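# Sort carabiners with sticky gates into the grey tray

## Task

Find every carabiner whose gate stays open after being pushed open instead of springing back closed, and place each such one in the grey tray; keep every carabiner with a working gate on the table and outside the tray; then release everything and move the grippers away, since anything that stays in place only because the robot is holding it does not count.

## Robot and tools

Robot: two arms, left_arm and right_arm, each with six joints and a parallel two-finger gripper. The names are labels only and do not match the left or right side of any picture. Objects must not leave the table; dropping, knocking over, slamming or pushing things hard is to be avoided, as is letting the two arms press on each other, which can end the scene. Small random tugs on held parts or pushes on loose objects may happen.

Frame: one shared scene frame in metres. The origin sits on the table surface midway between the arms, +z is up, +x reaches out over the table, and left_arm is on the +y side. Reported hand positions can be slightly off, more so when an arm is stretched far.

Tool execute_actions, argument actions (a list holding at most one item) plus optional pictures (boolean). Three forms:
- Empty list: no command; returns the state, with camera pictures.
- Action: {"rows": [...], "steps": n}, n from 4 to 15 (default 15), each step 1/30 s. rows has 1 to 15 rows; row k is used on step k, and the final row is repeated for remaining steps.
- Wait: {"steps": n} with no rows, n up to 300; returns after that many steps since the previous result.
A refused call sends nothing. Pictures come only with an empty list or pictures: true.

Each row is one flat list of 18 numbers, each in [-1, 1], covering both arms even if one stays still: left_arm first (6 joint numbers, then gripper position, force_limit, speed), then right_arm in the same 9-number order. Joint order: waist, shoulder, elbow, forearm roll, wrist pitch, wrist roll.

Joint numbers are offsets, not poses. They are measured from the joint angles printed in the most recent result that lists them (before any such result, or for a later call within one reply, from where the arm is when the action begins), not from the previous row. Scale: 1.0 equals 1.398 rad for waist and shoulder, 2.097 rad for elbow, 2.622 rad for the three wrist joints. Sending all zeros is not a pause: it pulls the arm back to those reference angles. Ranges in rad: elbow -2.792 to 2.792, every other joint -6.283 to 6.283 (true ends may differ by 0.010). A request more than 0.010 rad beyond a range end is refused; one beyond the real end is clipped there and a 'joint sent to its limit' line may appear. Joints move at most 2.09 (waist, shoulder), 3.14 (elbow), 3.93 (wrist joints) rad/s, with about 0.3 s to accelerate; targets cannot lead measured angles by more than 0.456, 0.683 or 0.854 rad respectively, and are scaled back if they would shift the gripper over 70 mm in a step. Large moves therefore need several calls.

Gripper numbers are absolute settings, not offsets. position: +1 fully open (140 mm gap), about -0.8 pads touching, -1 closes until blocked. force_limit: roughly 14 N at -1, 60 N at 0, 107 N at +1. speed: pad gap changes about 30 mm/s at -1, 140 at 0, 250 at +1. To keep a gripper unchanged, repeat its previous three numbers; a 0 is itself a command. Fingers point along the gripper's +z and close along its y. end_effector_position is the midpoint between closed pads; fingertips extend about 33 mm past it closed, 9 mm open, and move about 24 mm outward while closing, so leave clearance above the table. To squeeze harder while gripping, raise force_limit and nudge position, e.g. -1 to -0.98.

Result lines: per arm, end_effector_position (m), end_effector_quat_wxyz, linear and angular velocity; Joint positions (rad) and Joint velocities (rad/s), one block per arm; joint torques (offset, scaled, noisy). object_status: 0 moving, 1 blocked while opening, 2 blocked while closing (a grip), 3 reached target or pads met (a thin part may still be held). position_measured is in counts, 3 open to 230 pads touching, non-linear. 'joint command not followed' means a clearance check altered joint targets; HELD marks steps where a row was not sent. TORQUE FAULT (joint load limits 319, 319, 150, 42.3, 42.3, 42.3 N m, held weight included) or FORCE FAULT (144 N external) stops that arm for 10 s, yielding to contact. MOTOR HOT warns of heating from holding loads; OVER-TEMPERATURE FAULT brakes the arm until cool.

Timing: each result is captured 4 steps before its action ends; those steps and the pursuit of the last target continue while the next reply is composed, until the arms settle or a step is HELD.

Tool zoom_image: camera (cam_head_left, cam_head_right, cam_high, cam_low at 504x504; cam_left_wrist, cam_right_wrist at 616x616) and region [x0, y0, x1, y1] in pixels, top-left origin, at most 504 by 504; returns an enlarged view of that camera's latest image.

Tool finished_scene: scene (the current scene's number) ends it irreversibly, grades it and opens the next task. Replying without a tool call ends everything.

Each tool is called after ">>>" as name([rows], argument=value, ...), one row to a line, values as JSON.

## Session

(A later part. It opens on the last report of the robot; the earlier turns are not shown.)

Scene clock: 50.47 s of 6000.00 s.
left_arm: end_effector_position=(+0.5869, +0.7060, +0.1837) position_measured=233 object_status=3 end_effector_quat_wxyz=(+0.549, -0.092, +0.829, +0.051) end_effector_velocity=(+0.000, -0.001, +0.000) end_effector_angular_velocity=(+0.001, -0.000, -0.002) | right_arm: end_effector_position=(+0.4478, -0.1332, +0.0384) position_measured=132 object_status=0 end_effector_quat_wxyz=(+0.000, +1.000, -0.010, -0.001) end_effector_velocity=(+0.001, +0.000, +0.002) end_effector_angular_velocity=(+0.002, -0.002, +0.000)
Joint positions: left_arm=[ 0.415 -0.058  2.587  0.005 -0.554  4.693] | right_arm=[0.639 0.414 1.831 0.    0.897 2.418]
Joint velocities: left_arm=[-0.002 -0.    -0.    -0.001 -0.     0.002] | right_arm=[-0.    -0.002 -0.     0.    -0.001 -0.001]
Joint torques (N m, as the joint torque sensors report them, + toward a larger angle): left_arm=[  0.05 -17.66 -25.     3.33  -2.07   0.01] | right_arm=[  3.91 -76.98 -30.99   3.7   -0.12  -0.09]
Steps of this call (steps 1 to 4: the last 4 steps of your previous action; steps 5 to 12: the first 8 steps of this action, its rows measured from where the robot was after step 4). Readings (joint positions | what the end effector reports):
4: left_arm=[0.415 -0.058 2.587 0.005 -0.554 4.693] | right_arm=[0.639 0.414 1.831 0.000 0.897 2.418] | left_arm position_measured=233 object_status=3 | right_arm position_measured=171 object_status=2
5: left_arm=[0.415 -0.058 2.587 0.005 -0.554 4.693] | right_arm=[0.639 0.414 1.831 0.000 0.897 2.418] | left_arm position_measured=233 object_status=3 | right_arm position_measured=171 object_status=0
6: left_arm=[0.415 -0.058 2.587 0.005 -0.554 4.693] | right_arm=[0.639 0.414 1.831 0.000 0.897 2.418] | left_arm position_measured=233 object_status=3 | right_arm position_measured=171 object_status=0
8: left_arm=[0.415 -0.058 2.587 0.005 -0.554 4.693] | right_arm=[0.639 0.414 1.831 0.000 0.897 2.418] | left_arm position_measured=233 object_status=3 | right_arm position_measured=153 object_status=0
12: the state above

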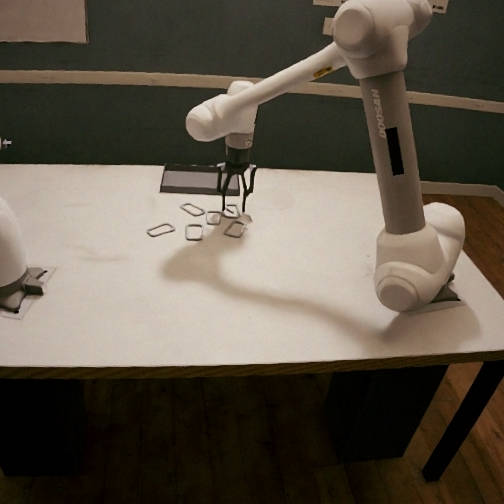

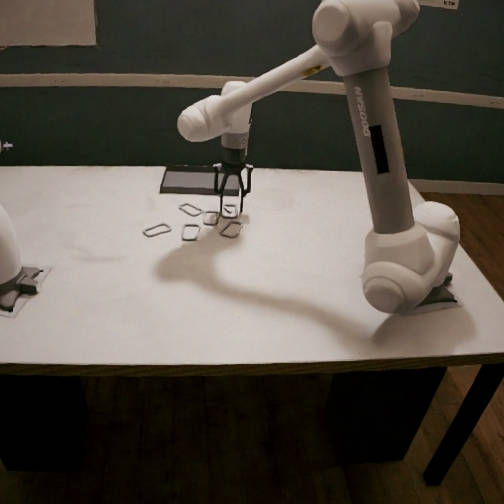

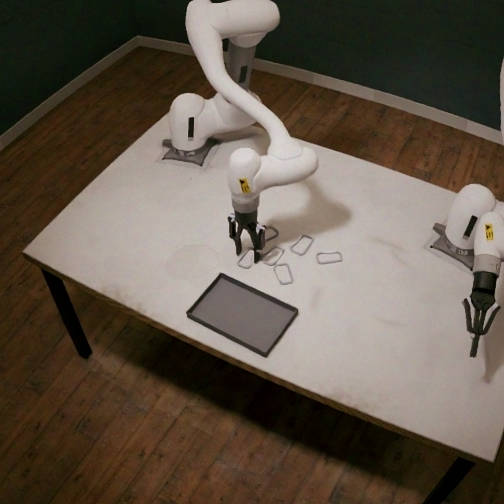

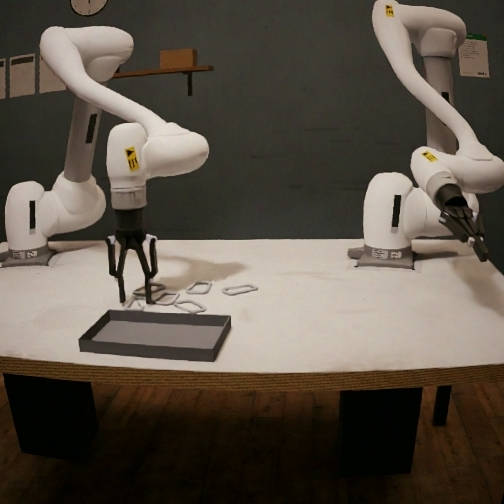

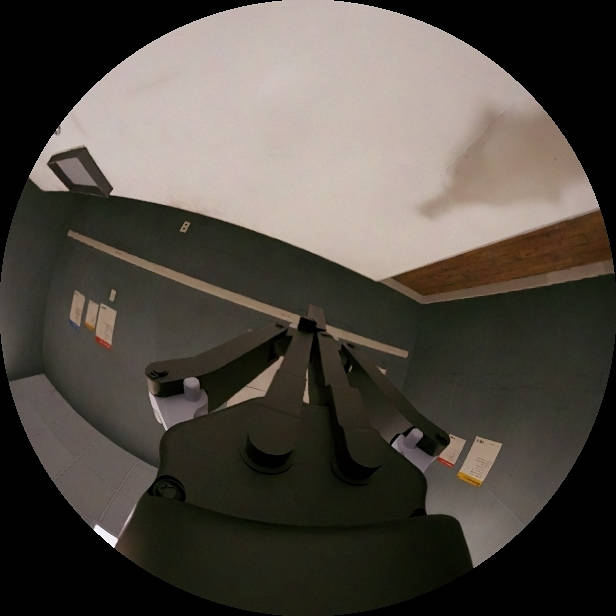

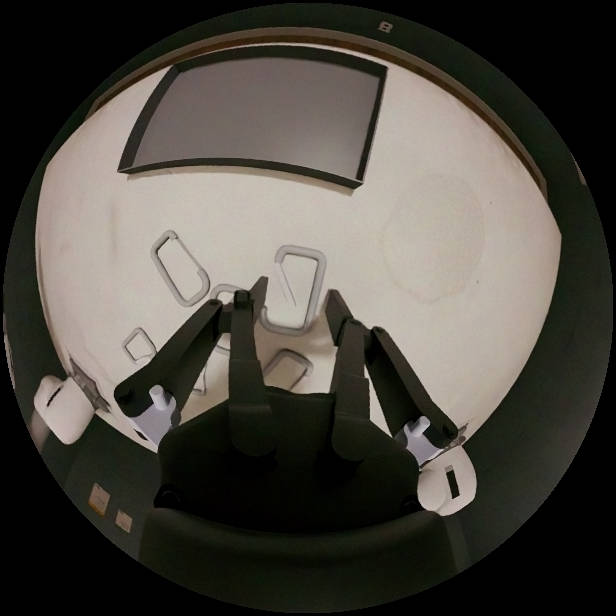

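>>> execute_actions([
  {"rows":[[0,0,0,0,0,0,-0.9,0,0,-0.0257,0.018,-0.0177,0,0.0044,-0.0137,-0.03,-0.3,0]],"steps":13},
])

>>> execute_actions([
  {"rows":[[0,0,0,0,0,0,-0.9,0,0,0,0,0,0,0,0,-1,-0.3,0]],"steps":12},
], pictures=true)

>>> zoom_image(camera="cam_right_wrist", region=[200, 180, 420, 400])

Scene clock: 51.13 s of 6000.00 s.
left_arm: end_effector_position=(+0.5869, +0.7060, +0.1837) position_measured=233 object_status=3 end_effector_quat_wxyz=(+0.549, -0.092, +0.829, +0.051) end_effector_velocity=(-0.000, -0.000, +0.000) end_effector_angular_velocity=(+0.000, -0.000, -0.001) | right_arm: end_effector_position=(+0.4787, -0.1361, +0.0373) position_measured=132 object_status=3 end_effector_quat_wxyz=(+0.000, +1.000, -0.010, -0.000) end_effector_velocity=(+0.010, -0.000, +0.000) end_effector_angular_velocity=(+0.002, +0.001, +0.000)
Joint positions: left_arm=[ 0.415 -0.058  2.587  0.005 -0.554  4.693] | right_arm=[0.604 0.439 1.795 0.    0.909 2.383]
Joint velocities: left_arm=[-0.    -0.     0.     0.001  0.    -0.   ] | right_arm=[-0.011  0.008 -0.013  0.002  0.005 -0.013]
Joint torques (N m, as the joint torque sensors report them, + toward a larger angle): left_arm=[  0.16 -17.19 -24.95   3.3   -2.21  -0.06] | right_arm=[  3.11 -79.17 -29.85   3.56   0.    -0.3 ]
Steps of this call (steps 1 to 4: the last 4 steps of your previous action; steps 5 to 11: the robot went on to your last target; steps 12 to 20: the first 9 steps of this action). Readings (joint positions | what the end effector reports):
12: left_arm=[0.415 -0.058 2.587 0.005 -0.554 4.693] | right_arm=[0.639 0.414 1.831 0.000 0.897 2.418] | left_arm position_measured=233 object_status=3 | right_arm position_measured=132 object_status=3
13: left_arm=[0.415 -0.058 2.587 0.005 -0.554 4.693] | right_arm=[0.636 0.416 1.828 0.000 0.898 2.415] | left_arm position_measured=233 object_status=3 | right_arm position_measured=132 object_status=3
15: left_arm=[0.415 -0.058 2.587 0.005 -0.554 4.693] | right_arm=[0.617 0.429 1.808 0.000 0.904 2.396] | left_arm position_measured=233 object_status=3 | right_arm position_measured=132 object_status=3
19: left_arm=[0.415 -0.058 2.587 0.005 -0.554 4.693] | right_arm=[0.604 0.438 1.796 0.000 0.908 2.383] | left_arm position_measured=233 object_status=3 | right_arm position_measured=132 object_status=3
20: the state above

Scene clock: 51.53 s of 6000.00 s.
left_arm: end_effector_position=(+0.5869, +0.7060, +0.1837) position_measured=233 object_status=3 end_effector_quat_wxyz=(+0.549, -0.092, +0.829, +0.051) end_effector_velocity=(-0.000, -0.000, +0.001) end_effector_angular_velocity=(-0.002, -0.001, +0.000) | right_arm: end_effector_position=(+0.4794, -0.1361, +0.0373) position_measured=157 object_status=0 end_effector_quat_wxyz=(+0.000, +1.000, -0.010, -0.000) end_effector_velocity=(+0.000, +0.000, -0.000) end_effector_angular_velocity=(-0.001, -0.000, +0.002)
Joint positions: left_arm=[ 0.415 -0.058  2.587  0.005 -0.554  4.693] | right_arm=[0.603 0.439 1.794 0.    0.909 2.382]
Joint velocities: left_arm=[-0.    -0.001  0.     0.    -0.    -0.002] | right_arm=[ 0.     0.001 -0.    -0.001 -0.    -0.001]
Joint torques (N m, as the joint torque sensors report them, + toward a larger angle): left_arm=[ -0.29 -17.88 -24.7    3.38  -2.13   0.01] | right_arm=[  0.64 -65.51 -24.15   3.3   -0.91  -0.15]
Steps of this call (steps 1 to 4: the last 4 steps of your previous action; steps 5 to 12: the first 8 steps of this action, its rows measured from where the robot was after step 4). Readings (joint positions | what the end effector reports):
4: left_arm=[0.415 -0.058 2.587 0.005 -0.554 4.693] | right_arm=[0.603 0.439 1.794 0.000 0.909 2.382] | left_arm position_measured=233 object_status=3 | right_arm position_measured=132 object_status=3
5: left_arm=[0.415 -0.058 2.587 0.005 -0.554 4.693] | right_arm=[0.603 0.439 1.794 0.000 0.909 2.382] | left_arm position_measured=233 object_status=3 | right_arm position_measured=132 object_status=0
6: left_arm=[0.415 -0.058 2.587 0.005 -0.554 4.693] | right_arm=[0.603 0.439 1.794 0.000 0.909 2.382] | left_arm position_measured=233 object_status=3 | right_arm position_measured=135 object_status=0
8: left_arm=[0.415 -0.058 2.587 0.005 -0.554 4.693] | right_arm=[0.603 0.439 1.794 0.000 0.909 2.382] | left_arm position_measured=233 object_status=3 | right_arm position_measured=150 object_status=0
12: the state above

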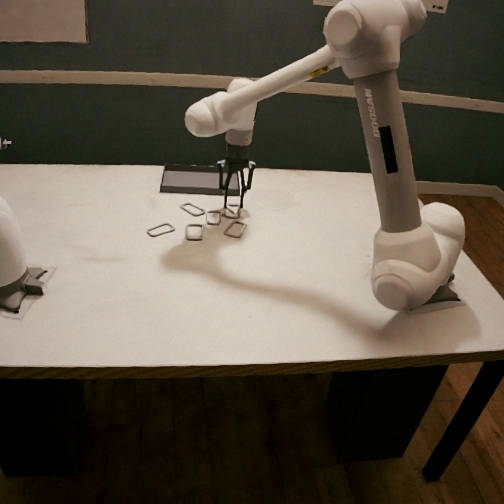

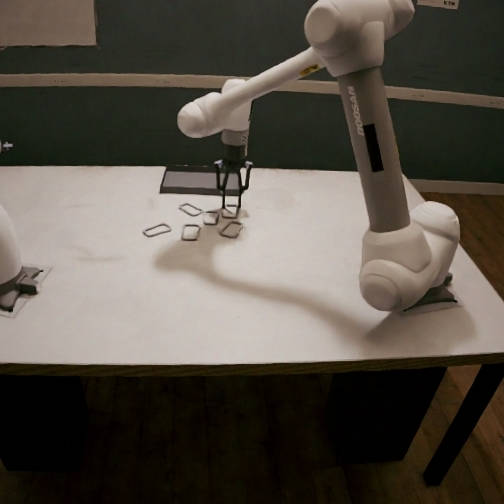

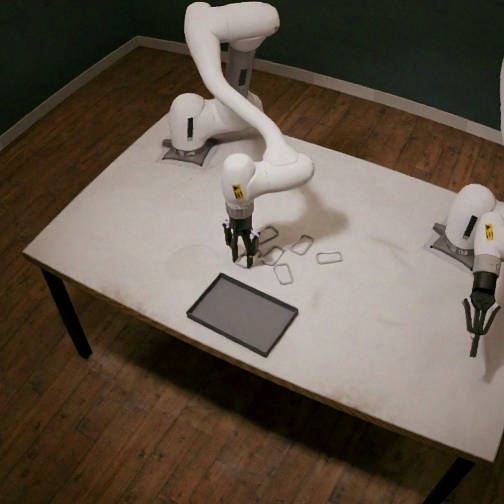

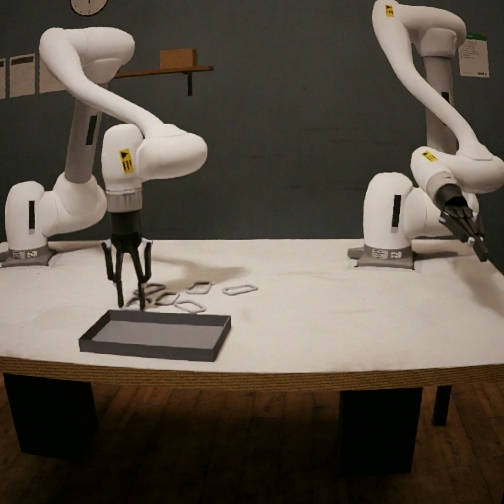

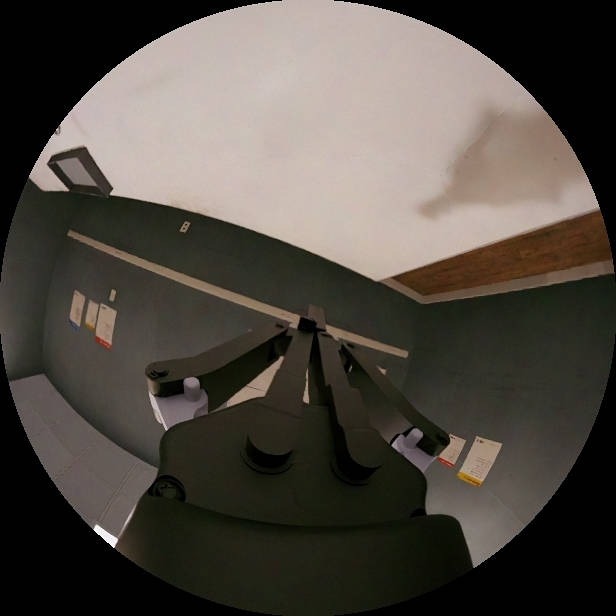

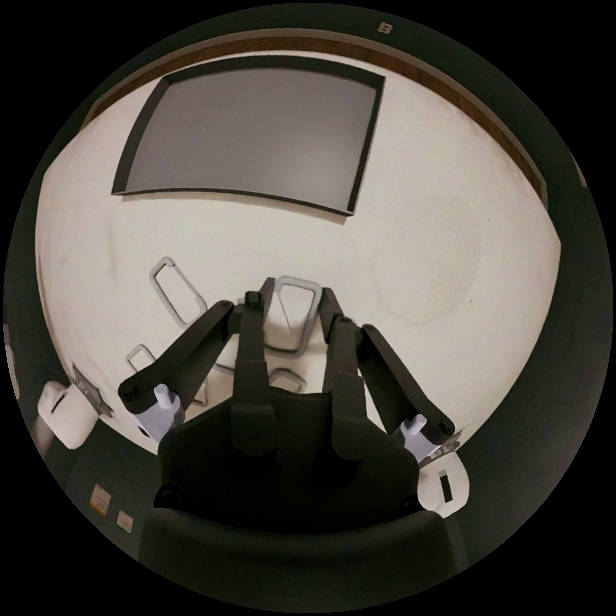

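Region (200, 180, 420, 400) of cam_right_wrist's 616x616 image, scaled by 2.291, with more detail than that image has.

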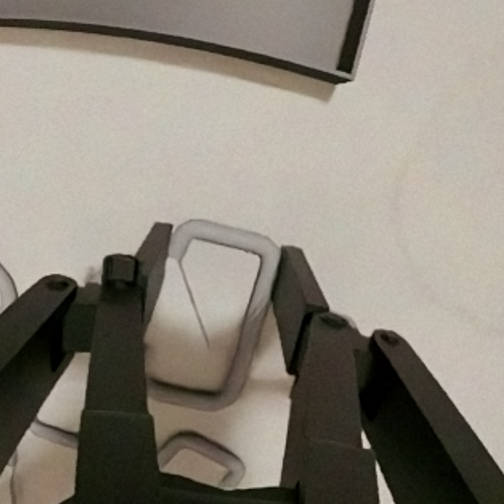

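>>> execute_actions([
  {"rows":[[0,0,0,0,0,0,-0.9,0,0,0,-0.0354,-0.0179,0,0.033,0,-1,-0.3,0],[0,0,0,0,0,0,-0.9,0,0,0,-0.0354,-0.0179,0,0.033,0,-1,-0.3,0],[0,0,0,0,0,0,-0.9,0,0,0,-0.0354,-0.0179,0,0.033,0,-1,-0.3,0],[0,0,0,0,0,0,-0.9,0,0,0,-0.0354,-0.0179,0,0.033,0,-1,-0.3,0],[0,0,0,0,0,0,-0.9,0,0,0,-0.0354,-0.0179,0,0.033,0,-1,-0.3,0],[0,0,0,0,0,0,-0.9,0,0,0,-0.0354,-0.0179,0,0.033,0,-1,-0.3,0],[0,0,0,0,0,0,-0.9,0,0,0,-0.0354,-0.0179,0,0.033,0,-1,-0.3,0],[0,0,0,0,0,0,-0.9,0,0,-0.0724,0.1594,-0.2295,0,0.0984,-0.0387,-1,-0.3,0]],"steps":15},
])

>>> execute_actions([
  {"steps":12},
], pictures=true)

Scene clock: 52.30 s of 6000.00 s.
left_arm: end_effector_position=(+0.5869, +0.7060, +0.1837) position_measured=233 object_status=3 end_effector_quat_wxyz=(+0.549, -0.092, +0.829, +0.051) end_effector_velocity=(-0.000, -0.000, +0.000) end_effector_angular_velocity=(-0.001, -0.000, +0.000) | right_arm: end_effector_position=(+0.5021, -0.1243, +0.0913) position_measured=157 object_status=2 end_effector_quat_wxyz=(-0.000, +1.000, -0.010, +0.000) end_effector_velocity=(+0.440, +0.210, +0.026) end_effector_angular_velocity=(+0.014, -0.014, +0.000)
Joint positions: left_arm=[ 0.415 -0.058  2.587  0.005 -0.554  4.693] | right_arm=[0.592 0.42  1.706 0.001 1.015 2.371]
Joint velocities: left_arm=[ 0.    -0.     0.     0.     0.    -0.001] | right_arm=[-0.221  0.595 -0.967  0.     0.352 -0.221]
Joint torques (N m, as the joint torque sensors report them, + toward a larger angle): left_arm=[  0.28 -16.88 -24.73   3.36  -2.18  -0.03] | right_arm=[-17.67 -43.16 -43.59   4.44  -1.47   0.09]
Steps of this call (steps 1 to 4: the last 4 steps of your previous action; steps 5 to 12: the robot went on to your last target; steps 13 to 23: the first 11 steps of this action). Readings (joint positions | what the end effector reports):
13: left_arm=[0.415 -0.058 2.587 0.005 -0.554 4.693] | right_arm=[0.603 0.439 1.794 0.000 0.909 2.382] | left_arm position_measured=233 object_status=3 | right_arm position_measured=157 object_status=2
14: left_arm=[0.415 -0.058 2.587 0.005 -0.554 4.693] | right_arm=[0.603 0.436 1.792 0.000 0.915 2.382] | left_arm position_measured=233 object_status=3 | right_arm position_measured=157 object_status=2
16: left_arm=[0.415 -0.058 2.587 0.005 -0.554 4.693] | right_arm=[0.603 0.413 1.774 0.000 0.956 2.382] | left_arm position_measured=233 object_status=3 | right_arm position_measured=157 object_status=2
20: left_arm=[0.415 -0.058 2.587 0.005 -0.554 4.693] | right_arm=[0.603 0.392 1.758 0.001 0.992 2.382] | left_arm position_measured=233 object_status=3 | right_arm position_measured=157 object_status=2
23: the state above

Scene clock: 52.70 s of 6000.00 s.
left_arm: end_effector_position=(+0.5869, +0.7060, +0.1837) position_measured=233 object_status=3 end_effector_quat_wxyz=(+0.549, -0.092, +0.829, +0.051) end_effector_velocity=(-0.000, +0.000, +0.000) end_effector_angular_velocity=(+0.001, +0.000, -0.000) | right_arm: end_effector_position=(+0.6583, -0.0691, +0.0904) position_measured=157 object_status=2 end_effector_quat_wxyz=(-0.000, +1.000, -0.010, -0.000) end_effector_velocity=(+0.287, +0.066, -0.021) end_effector_angular_velocity=(-0.003, +0.003, -0.004)
Joint positions: left_arm=[ 0.415 -0.058  2.587  0.005 -0.554  4.693] | right_arm=[0.512 0.635 1.357 0.001 1.15  2.291]
Joint velocities: left_arm=[ 0.001 -0.    -0.     0.     0.     0.001] | right_arm=[-0.153  0.403 -0.652 -0.001  0.253 -0.149]
Joint torques (N m, as the joint torque sensors report them, + toward a larger angle): left_arm=[ -0.73 -17.35 -24.87   3.35  -2.17   0.09] | right_arm=[  13.29 -112.88  -32.93    4.29    0.85   -0.24]
Kept back: nothing.
Steps of this call (steps 1 to 4: the last 4 steps of your previous action; steps 5 to 12: the robot went on to your last target). Readings (joint positions | what the end effector reports):
1: left_arm=[0.415 -0.058 2.587 0.005 -0.554 4.693] | right_arm=[0.584 0.441 1.673 0.001 1.026 2.363] | left_arm position_measured=233 object_status=3 | right_arm position_measured=157 object_status=2
2: left_arm=[0.415 -0.058 2.587 0.005 -0.554 4.693] | right_arm=[0.577 0.460 1.643 0.001 1.038 2.356] | left_arm position_measured=233 object_status=3 | right_arm position_measured=157 object_status=2
4: left_arm=[0.415 -0.058 2.587 0.005 -0.554 4.693] | right_arm=[0.564 0.495 1.586 0.001 1.060 2.343] | left_arm position_measured=233 object_status=3 | right_arm position_measured=157 object_status=2
8: left_arm=[0.415 -0.058 2.587 0.005 -0.554 4.693] | right_arm=[0.538 0.566 1.470 0.001 1.106 2.317] | left_arm position_measured=233 object_status=3 | right_arm position_measured=157 object_status=2
12: the state above

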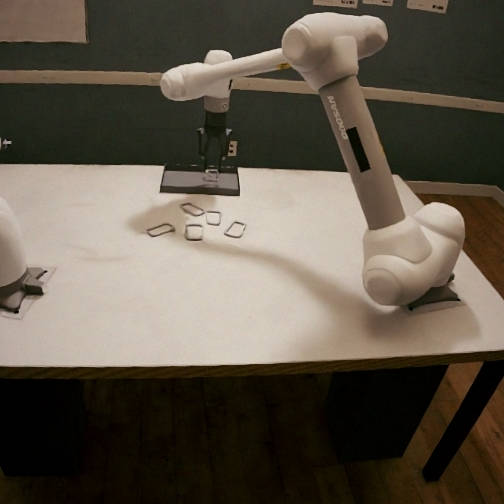

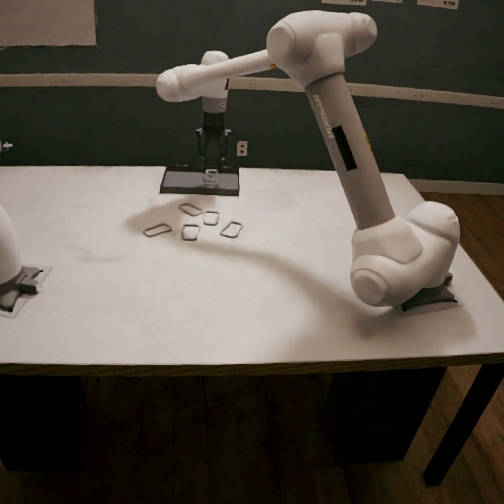

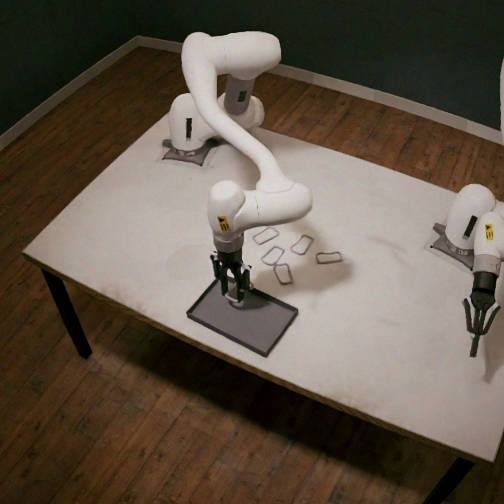

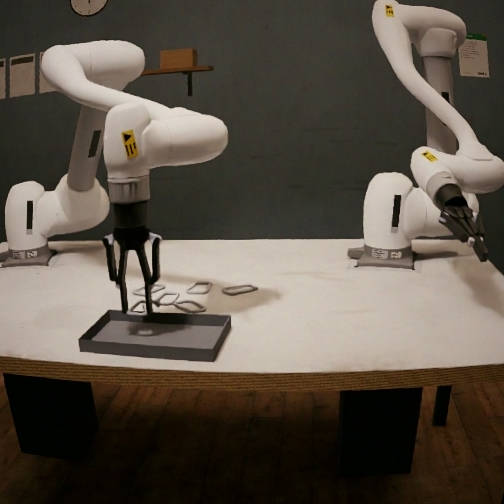

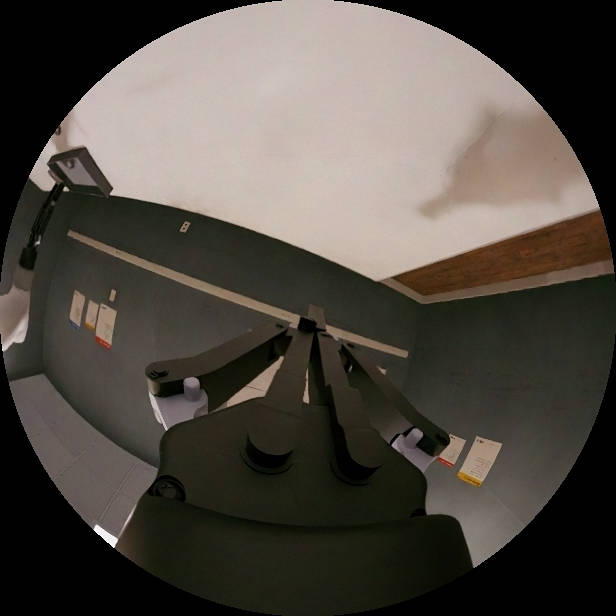

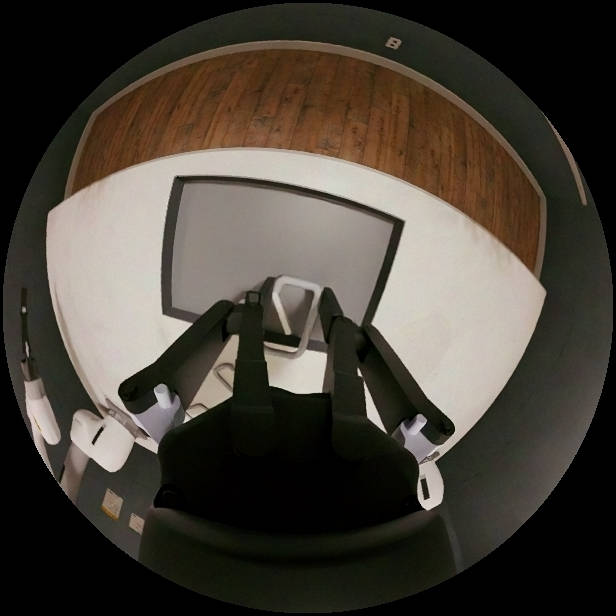

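>>> execute_actions([
  {"rows":[[0,0,0,0,0,0,-0.9,0,0,-0.0157,0.0498,-0.0569,0,0.0188,-0.0084,-1,-0.3,0],[0,0,0,0,0,0,-0.9,0,0,-0.0157,0.0498,-0.0569,0,0.0188,-0.0084,-1,-0.3,0],[0,0,0,0,0,0,-0.9,0,0,-0.0157,0.0498,-0.0569,0,0.0188,-0.0084,-1,-0.3,0],[0,0,0,0,0,0,-0.9,0,0,-0.0157,0.0498,-0.0569,0,0.0188,-0.0084,-1,-0.3,0],[0,0,0,0,0,0,-0.9,0,0,-0.0157,0.0697,-0.0418,0,-0.0039,-0.0084,-1,-0.3,0]],"steps":15},
], pictures=true)

Scene clock: 53.33 s of 6000.00 s.
left_arm: end_effector_position=(+0.5869, +0.7060, +0.1837) position_measured=233 object_status=3 end_effector_quat_wxyz=(+0.549, -0.092, +0.829, +0.051) end_effector_velocity=(+0.000, -0.001, +0.000) end_effector_angular_velocity=(+0.002, +0.000, -0.002) | right_arm: end_effector_position=(+0.7057, -0.0555, +0.0499) position_measured=157 object_status=2 end_effector_quat_wxyz=(-0.000, +1.000, -0.010, -0.000) end_effector_velocity=(+0.008, +0.005, -0.031) end_effector_angular_velocity=(+0.012, -0.015, +0.001)
Joint positions: left_arm=[ 0.415 -0.058  2.587  0.005 -0.554  4.693] | right_arm=[0.49  0.731 1.268 0.001 1.143 2.269]
Joint velocities: left_arm=[-0.001 -0.    -0.     0.     0.     0.002] | right_arm=[-0.001  0.026  0.013 -0.001 -0.059 -0.002]
Joint torques (N m, as the joint torque sensors report them, + toward a larger angle): left_arm=[ -0.39 -17.35 -24.84   3.25  -2.14   0.07] | right_arm=[   3.06 -113.58  -38.02    4.16   -0.2    -0.26]
Steps of this call (steps 1 to 8: the robot went on to your last target; steps 9 to 19: the first 11 steps of this action). Readings (joint positions | what the end effector reports):
9: left_arm=[0.415 -0.058 2.587 0.005 -0.554 4.693] | right_arm=[0.502 0.662 1.313 0.001 1.167 2.281] | left_arm position_measured=233 object_status=3 | right_arm position_measured=157 object_status=2
10: left_arm=[0.415 -0.058 2.587 0.005 -0.554 4.693] | right_arm=[0.501 0.665 1.307 0.001 1.169 2.280] | left_arm position_measured=233 object_status=3 | right_arm position_measured=157 object_status=2
12: left_arm=[0.415 -0.058 2.587 0.005 -0.554 4.693] | right_arm=[0.495 0.685 1.272 0.001 1.184 2.274] | left_arm position_measured=233 object_status=3 | right_arm position_measured=157 object_status=2
16: left_arm=[0.415 -0.058 2.587 0.005 -0.554 4.693] | right_arm=[0.490 0.720 1.260 0.001 1.162 2.269] | left_arm position_measured=233 object_status=3 | right_arm position_measured=157 object_status=2
19: the state above

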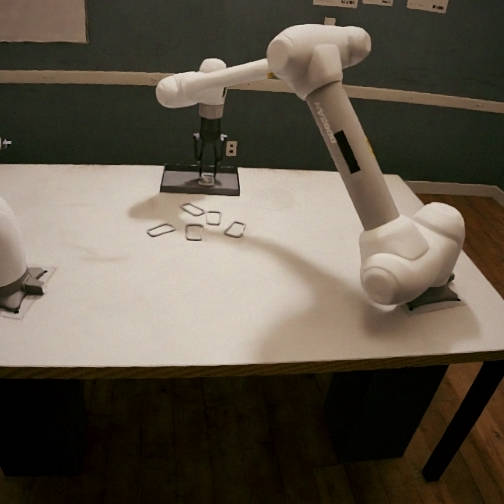

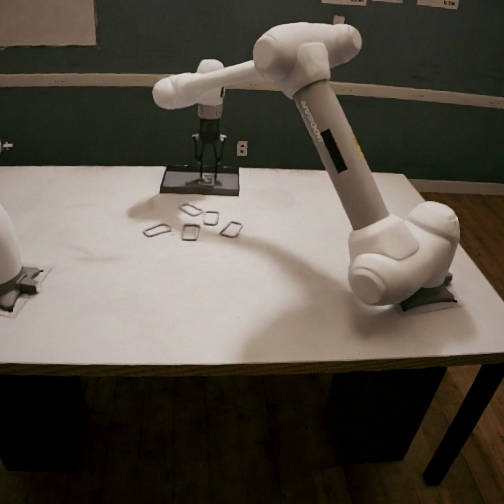

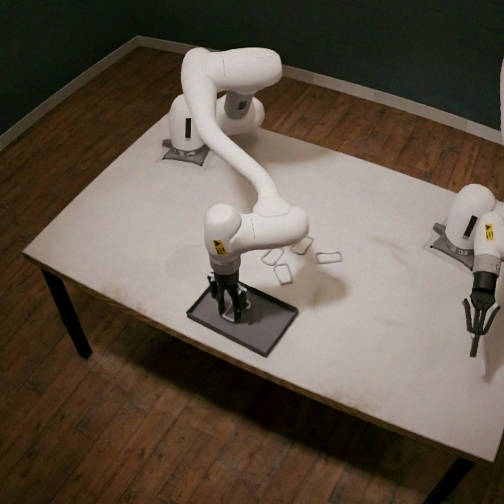

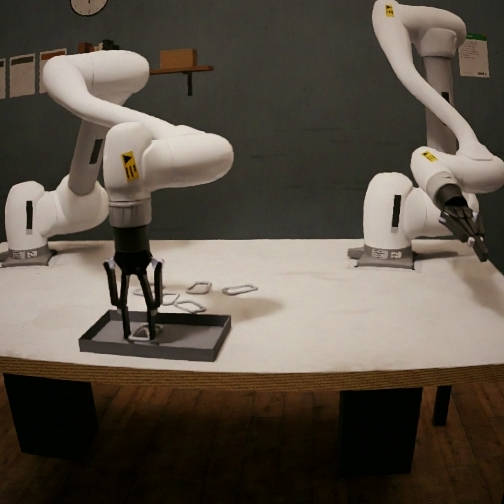

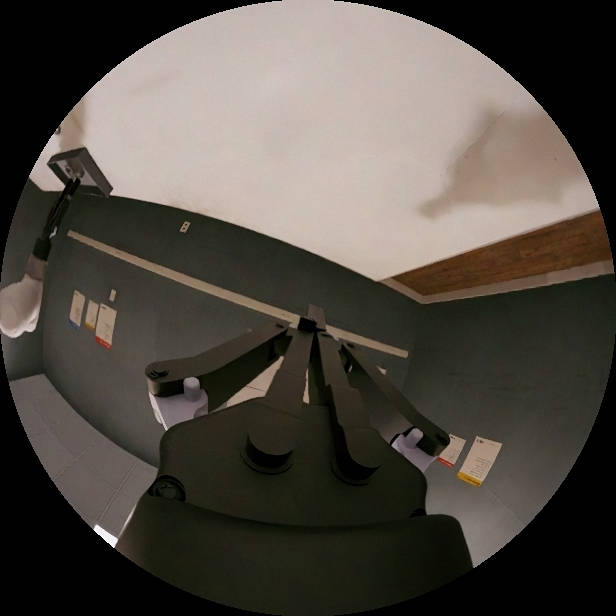

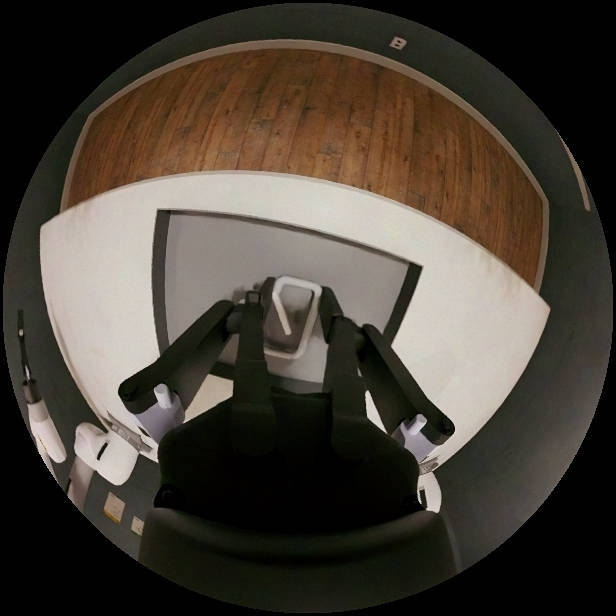

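>>> execute_actions([
  {"rows":[[0,0,0,0,0,0,-0.9,0,0,0,0.001,0,0,0,0,-0.03,-0.3,0.5],[0,0,0,0,0,0,-0.9,0,0,0,0.001,0,0,0,0,-0.03,-0.3,0.5],[0,0,0,0,0,0,-0.9,0,0,0,0.001,0,0,0,0,-0.03,-0.3,0.5],[0,0,0,0,0,0,-0.9,0,0,0,0.001,0,0,0,0,-0.03,-0.3,0.5],[0,0,0,0,0,0,-0.9,0,0,0,0.001,0,0,0,0,-0.03,-0.3,0.5],[0,0,0,0,0,0,-0.9,0,0,0,-0.025,-0.0186,0,0.028,0,-0.03,-0.3,0.5],[0,0,0,0,0,0,-0.9,0,0,0,-0.025,-0.0186,0,0.028,0,-0.03,-0.3,0.5],[0,0,0,0,0,0,-0.9,0,0,0,-0.025,-0.0186,0,0.028,0,-0.03,-0.3,0.5],[0,0,0,0,0,0,-0.9,0,0,0,-0.025,-0.0186,0,0.028,0,-0.03,-0.3,0.5],[0,0,0,0,0,0,-0.9,0,0,0,-0.025,-0.0186,0,0.028,0,-0.03,-0.3,0.5],[0,0,0,0,0,0,-0.9,0,0,0,-0.025,-0.0186,0,0.028,0,-0.03,-0.3,0.5],[0,0,0,0,0,0,-0.9,0,0,0.1996,-0.3155,0.29,0,-0.0636,0.3387,-0.03,-0.3,0]],"steps":15},
])

>>> execute_actions([
  {"steps":24},
], pictures=true)

>>> zoom_image(camera="cam_right_wrist", region=[160, 130, 460, 430])

Scene clock: 54.50 s of 6000.00 s.
left_arm: end_effector_position=(+0.5869, +0.7060, +0.1837) position_measured=233 object_status=3 end_effector_quat_wxyz=(+0.549, -0.092, +0.829, +0.051) end_effector_velocity=(+0.000, -0.000, +0.000) end_effector_angular_velocity=(-0.001, -0.001, +0.001) | right_arm: end_effector_position=(+0.7058, -0.0555, +0.0967) position_measured=132 object_status=0 end_effector_quat_wxyz=(-0.001, +1.000, -0.010, +0.000) end_effector_velocity=(-0.009, -0.007, +0.099) end_effector_angular_velocity=(-0.012, +0.014, -0.000)
Joint positions: left_arm=[ 0.415 -0.058  2.587  0.005 -0.554  4.693] | right_arm=[0.49  0.699 1.233 0.001 1.208 2.269]
Joint velocities: left_arm=[-0.    -0.001 -0.     0.    -0.    -0.002] | right_arm=[-0.    -0.069 -0.068 -0.     0.156  0.   ]
Joint torques (N m, as the joint torque sensors report them, + toward a larger angle): left_arm=[ -0.4  -17.55 -25.05   3.28  -2.2    0.03] | right_arm=[  2.22 -75.3  -24.59   2.9   -0.39  -0.11]
Steps of this call (steps 1 to 4: the last 4 steps of your previous action; steps 5 to 15: the robot went on to your last target; steps 16 to 24: nothing new was sent; steps 25 to 35: the first 11 steps of this action). Readings (joint positions | what the end effector reports):
25: left_arm=[0.415 -0.058 2.587 0.005 -0.554 4.693] | right_arm=[0.490 0.733 1.269 0.001 1.139 2.269] | left_arm position_measured=233 object_status=3 | right_arm position_measured=157 object_status=0
26: left_arm=[0.415 -0.058 2.587 0.005 -0.554 4.693] | right_arm=[0.490 0.733 1.269 0.001 1.140 2.269] | left_arm position_measured=233 object_status=3 | right_arm position_measured=157 object_status=0
28: left_arm=[0.415 -0.058 2.587 0.005 -0.554 4.693] | right_arm=[0.490 0.733 1.268 0.001 1.142 2.269] | left_arm position_measured=233 object_status=3 | right_arm position_measured=135 object_status=0
32: left_arm=[0.415 -0.058 2.587 0.005 -0.554 4.693] | right_arm=[0.490 0.721 1.255 0.000 1.168 2.269] | left_arm position_measured=233 object_status=3 | right_arm position_measured=132 object_status=0
35: the state above

Scene clock: 55.30 s of 6000.00 s.
left_arm: end_effector_position=(+0.5869, +0.7060, +0.1837) position_measured=233 object_status=3 end_effector_quat_wxyz=(+0.549, -0.092, +0.829, +0.051) end_effector_velocity=(+0.000, -0.000, +0.001) end_effector_angular_velocity=(-0.001, -0.001, +0.001) | right_arm: end_effector_position=(+0.4033, -0.0945, +0.1061) position_measured=132 object_status=3 end_effector_quat_wxyz=(-0.000, +0.965, -0.263, -0.000) end_effector_velocity=(-0.386, -0.148, -0.029) end_effector_angular_velocity=(-0.003, +0.002, -0.674)
Joint positions: left_arm=[ 0.415 -0.058  2.587  0.005 -0.554  4.693] | right_arm=[0.725 0.354 1.774 0.001 1.014 3.015]
Joint velocities: left_arm=[-0.    -0.001 -0.    -0.    -0.    -0.001] | right_arm=[ 0.312 -0.452  0.717 -0.    -0.262  0.986]
Joint torques (N m, as the joint torque sensors report them, + toward a larger angle): left_arm=[ -0.33 -17.94 -25.08   3.3   -2.14  -0.02] | right_arm=[  3.29 -73.62 -33.22   3.93   0.09  -0.26]
Kept back: nothing.
Steps of this call (steps 1 to 4: the last 4 steps of your previous action; steps 5 to 24: the robot went on to your last target). Readings (joint positions | what the end effector reports):
1: left_arm=[0.415 -0.058 2.587 0.005 -0.554 4.693] | right_arm=[0.490 0.698 1.231 0.001 1.211 2.269] | left_arm position_measured=233 object_status=3 | right_arm position_measured=132 object_status=0
2: left_arm=[0.415 -0.058 2.587 0.005 -0.554 4.693] | right_arm=[0.491 0.694 1.235 0.001 1.211 2.275] | left_arm position_measured=233 object_status=3 | right_arm position_measured=132 object_status=0
4: left_arm=[0.415 -0.058 2.587 0.005 -0.554 4.693] | right_arm=[0.508 0.667 1.275 0.001 1.196 2.328] | left_arm position_measured=233 object_status=3 | right_arm position_measured=132 object_status=3
8: left_arm=[0.415 -0.058 2.587 0.005 -0.554 4.693] | right_arm=[0.554 0.602 1.381 0.001 1.158 2.472] | left_arm position_measured=233 object_status=3 | right_arm position_measured=132 object_status=3
24: the state above

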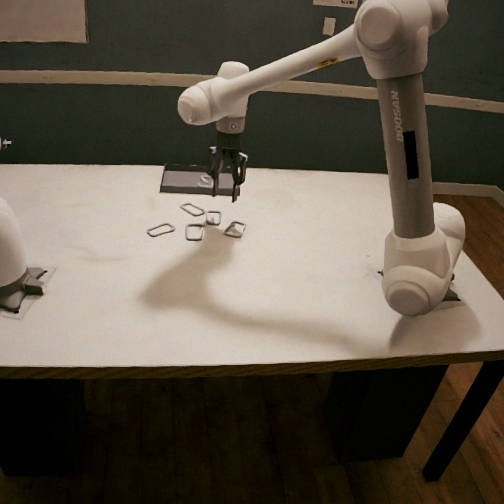

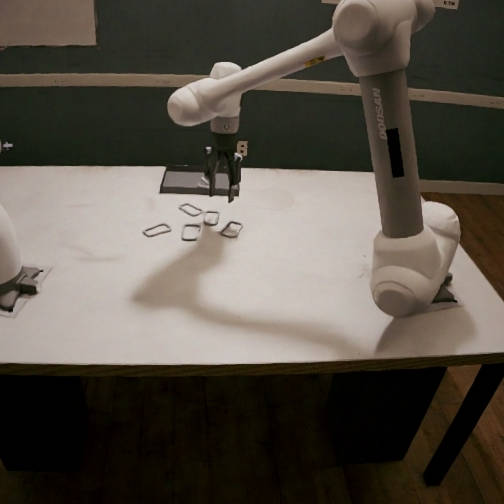

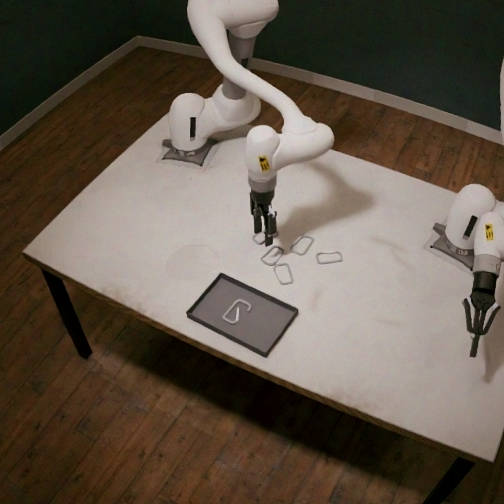

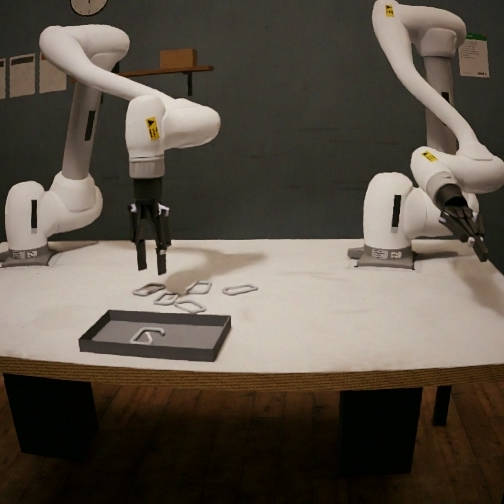

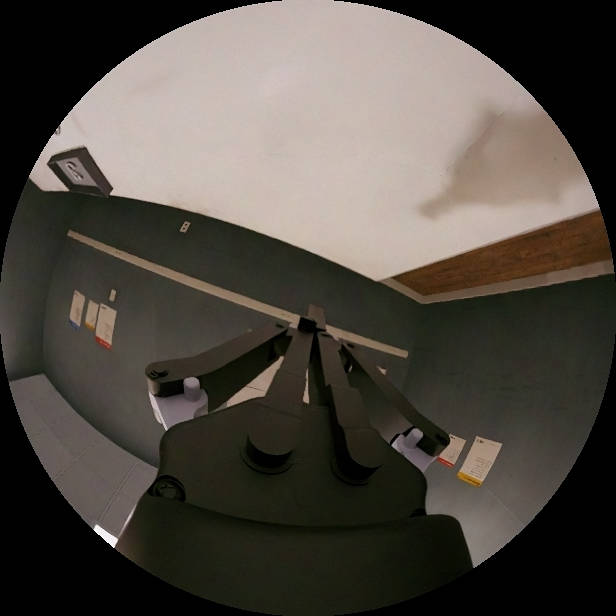

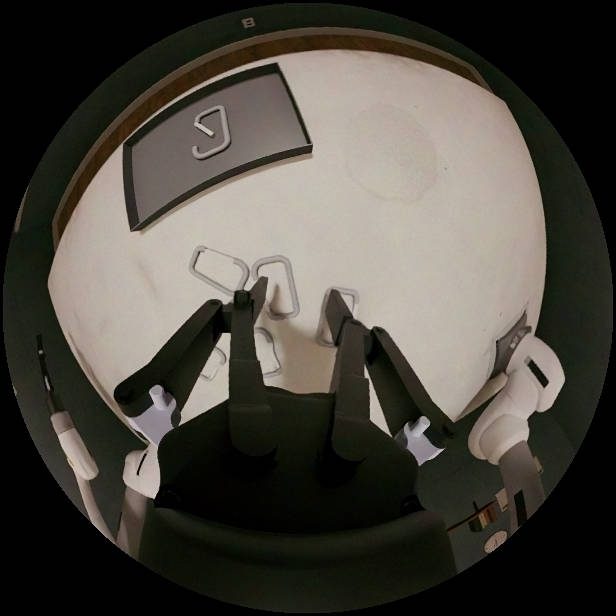

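Region (160, 130, 460, 430) of cam_right_wrist's 616x616 image, scaled by 1.680, with more detail than that image has.

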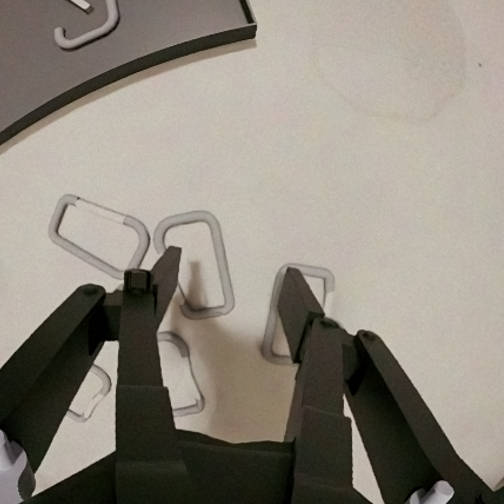

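F is in the tray. Look at the settled position.

>>> execute_actions(actions=[])

>>> zoom_image(camera="cam_right_wrist", region=[160, 130, 460, 430])

Scene clock: 55.47 s of 6000.00 s.
left_arm: end_effector_position=(+0.5869, +0.7060, +0.1837) position_measured=233 object_status=3 end_effector_quat_wxyz=(+0.549, -0.092, +0.829, +0.051) end_effector_velocity=(+0.000, +0.000, -0.002) end_effector_angular_velocity=(-0.001, +0.002, +0.001) | right_arm: end_effector_position=(+0.3544, -0.1156, +0.1017) position_measured=132 object_status=3 end_effector_quat_wxyz=(+0.000, +0.953, -0.304, -0.000) end_effector_velocity=(-0.107, -0.051, -0.011) end_effector_angular_velocity=(+0.000, -0.001, -0.196)
Joint positions: left_arm=[ 0.415 -0.058  2.587  0.005 -0.554  4.693] | right_arm=[0.765 0.296 1.866 0.001 0.98  3.143]
Joint velocities: left_arm=[ 0.     0.003  0.    -0.    -0.    -0.001] | right_arm=[ 0.09  -0.13   0.206 -0.    -0.076  0.287]
Joint torques (N m, as the joint torque sensors report them, + toward a larger angle): left_arm=[ -0.6  -17.94 -24.89   3.37  -2.16   0.06] | right_arm=[ -8.47 -51.58 -40.84   4.13  -0.4   -0.62]
Kept back: nothing.
Steps of this call (steps 1 to 5: the robot went on to your last target). Readings (joint positions | what the end effector reports):
1: left_arm=[0.415 -0.058 2.587 0.005 -0.554 4.693] | right_arm=[0.735 0.339 1.798 0.001 1.005 3.049] | left_arm position_measured=233 object_status=3 | right_arm position_measured=132 object_status=3
2: left_arm=[0.415 -0.058 2.587 0.005 -0.554 4.693] | right_arm=[0.745 0.324 1.821 0.001 0.997 3.081] | left_arm position_measured=233 object_status=3 | right_arm position_measured=132 object_status=3
4: left_arm=[0.415 -0.058 2.587 0.005 -0.554 4.693] | right_arm=[0.761 0.302 1.856 0.001 0.984 3.129] | left_arm position_measured=233 object_status=3 | right_arm position_measured=132 object_status=3
5: the state above

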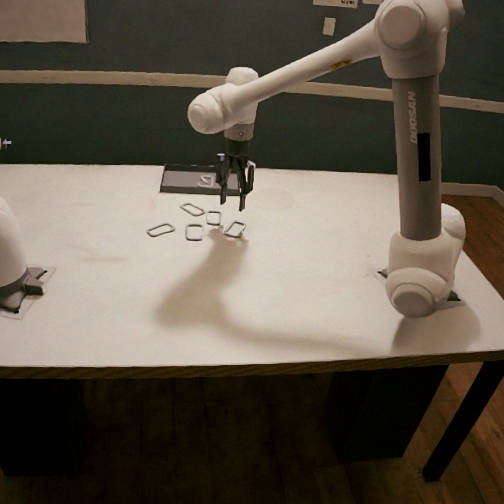

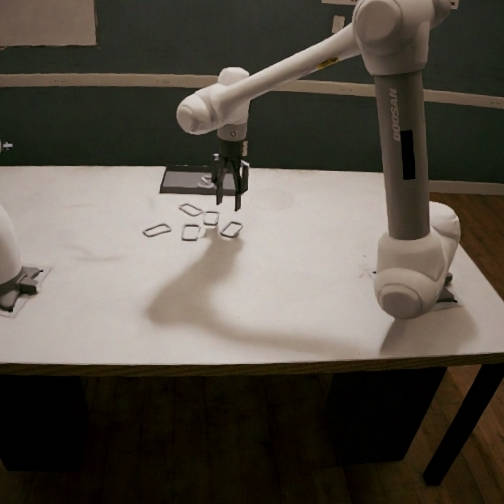

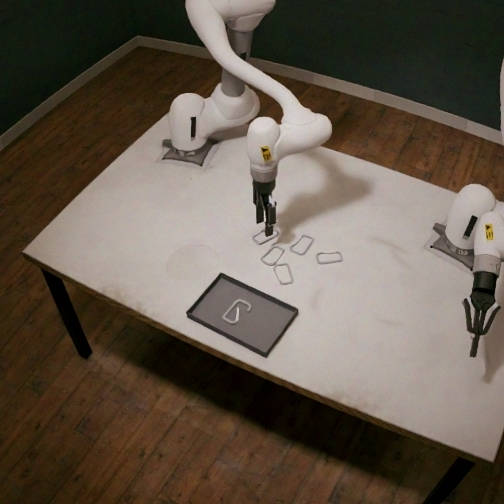

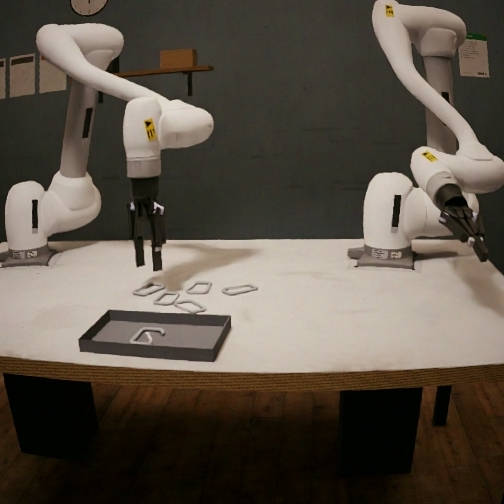

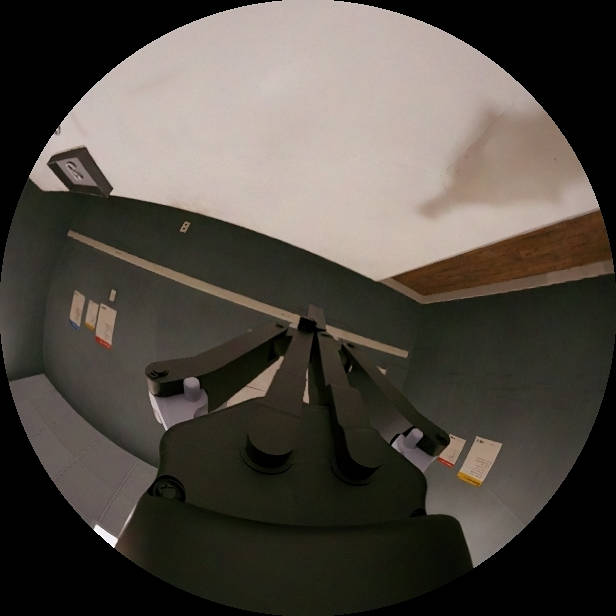

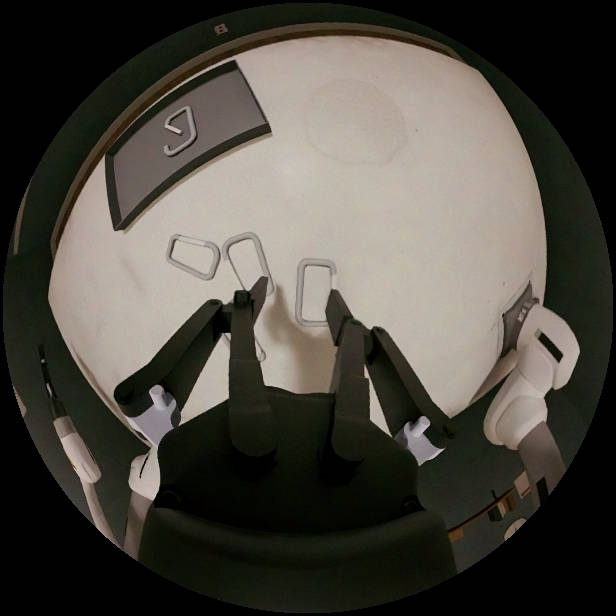

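Region (160, 130, 460, 430) of cam_right_wrist's 616x616 image, scaled by 1.680, with more detail than that image has.

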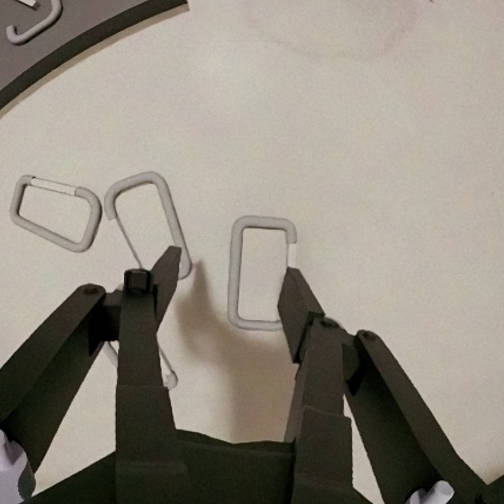

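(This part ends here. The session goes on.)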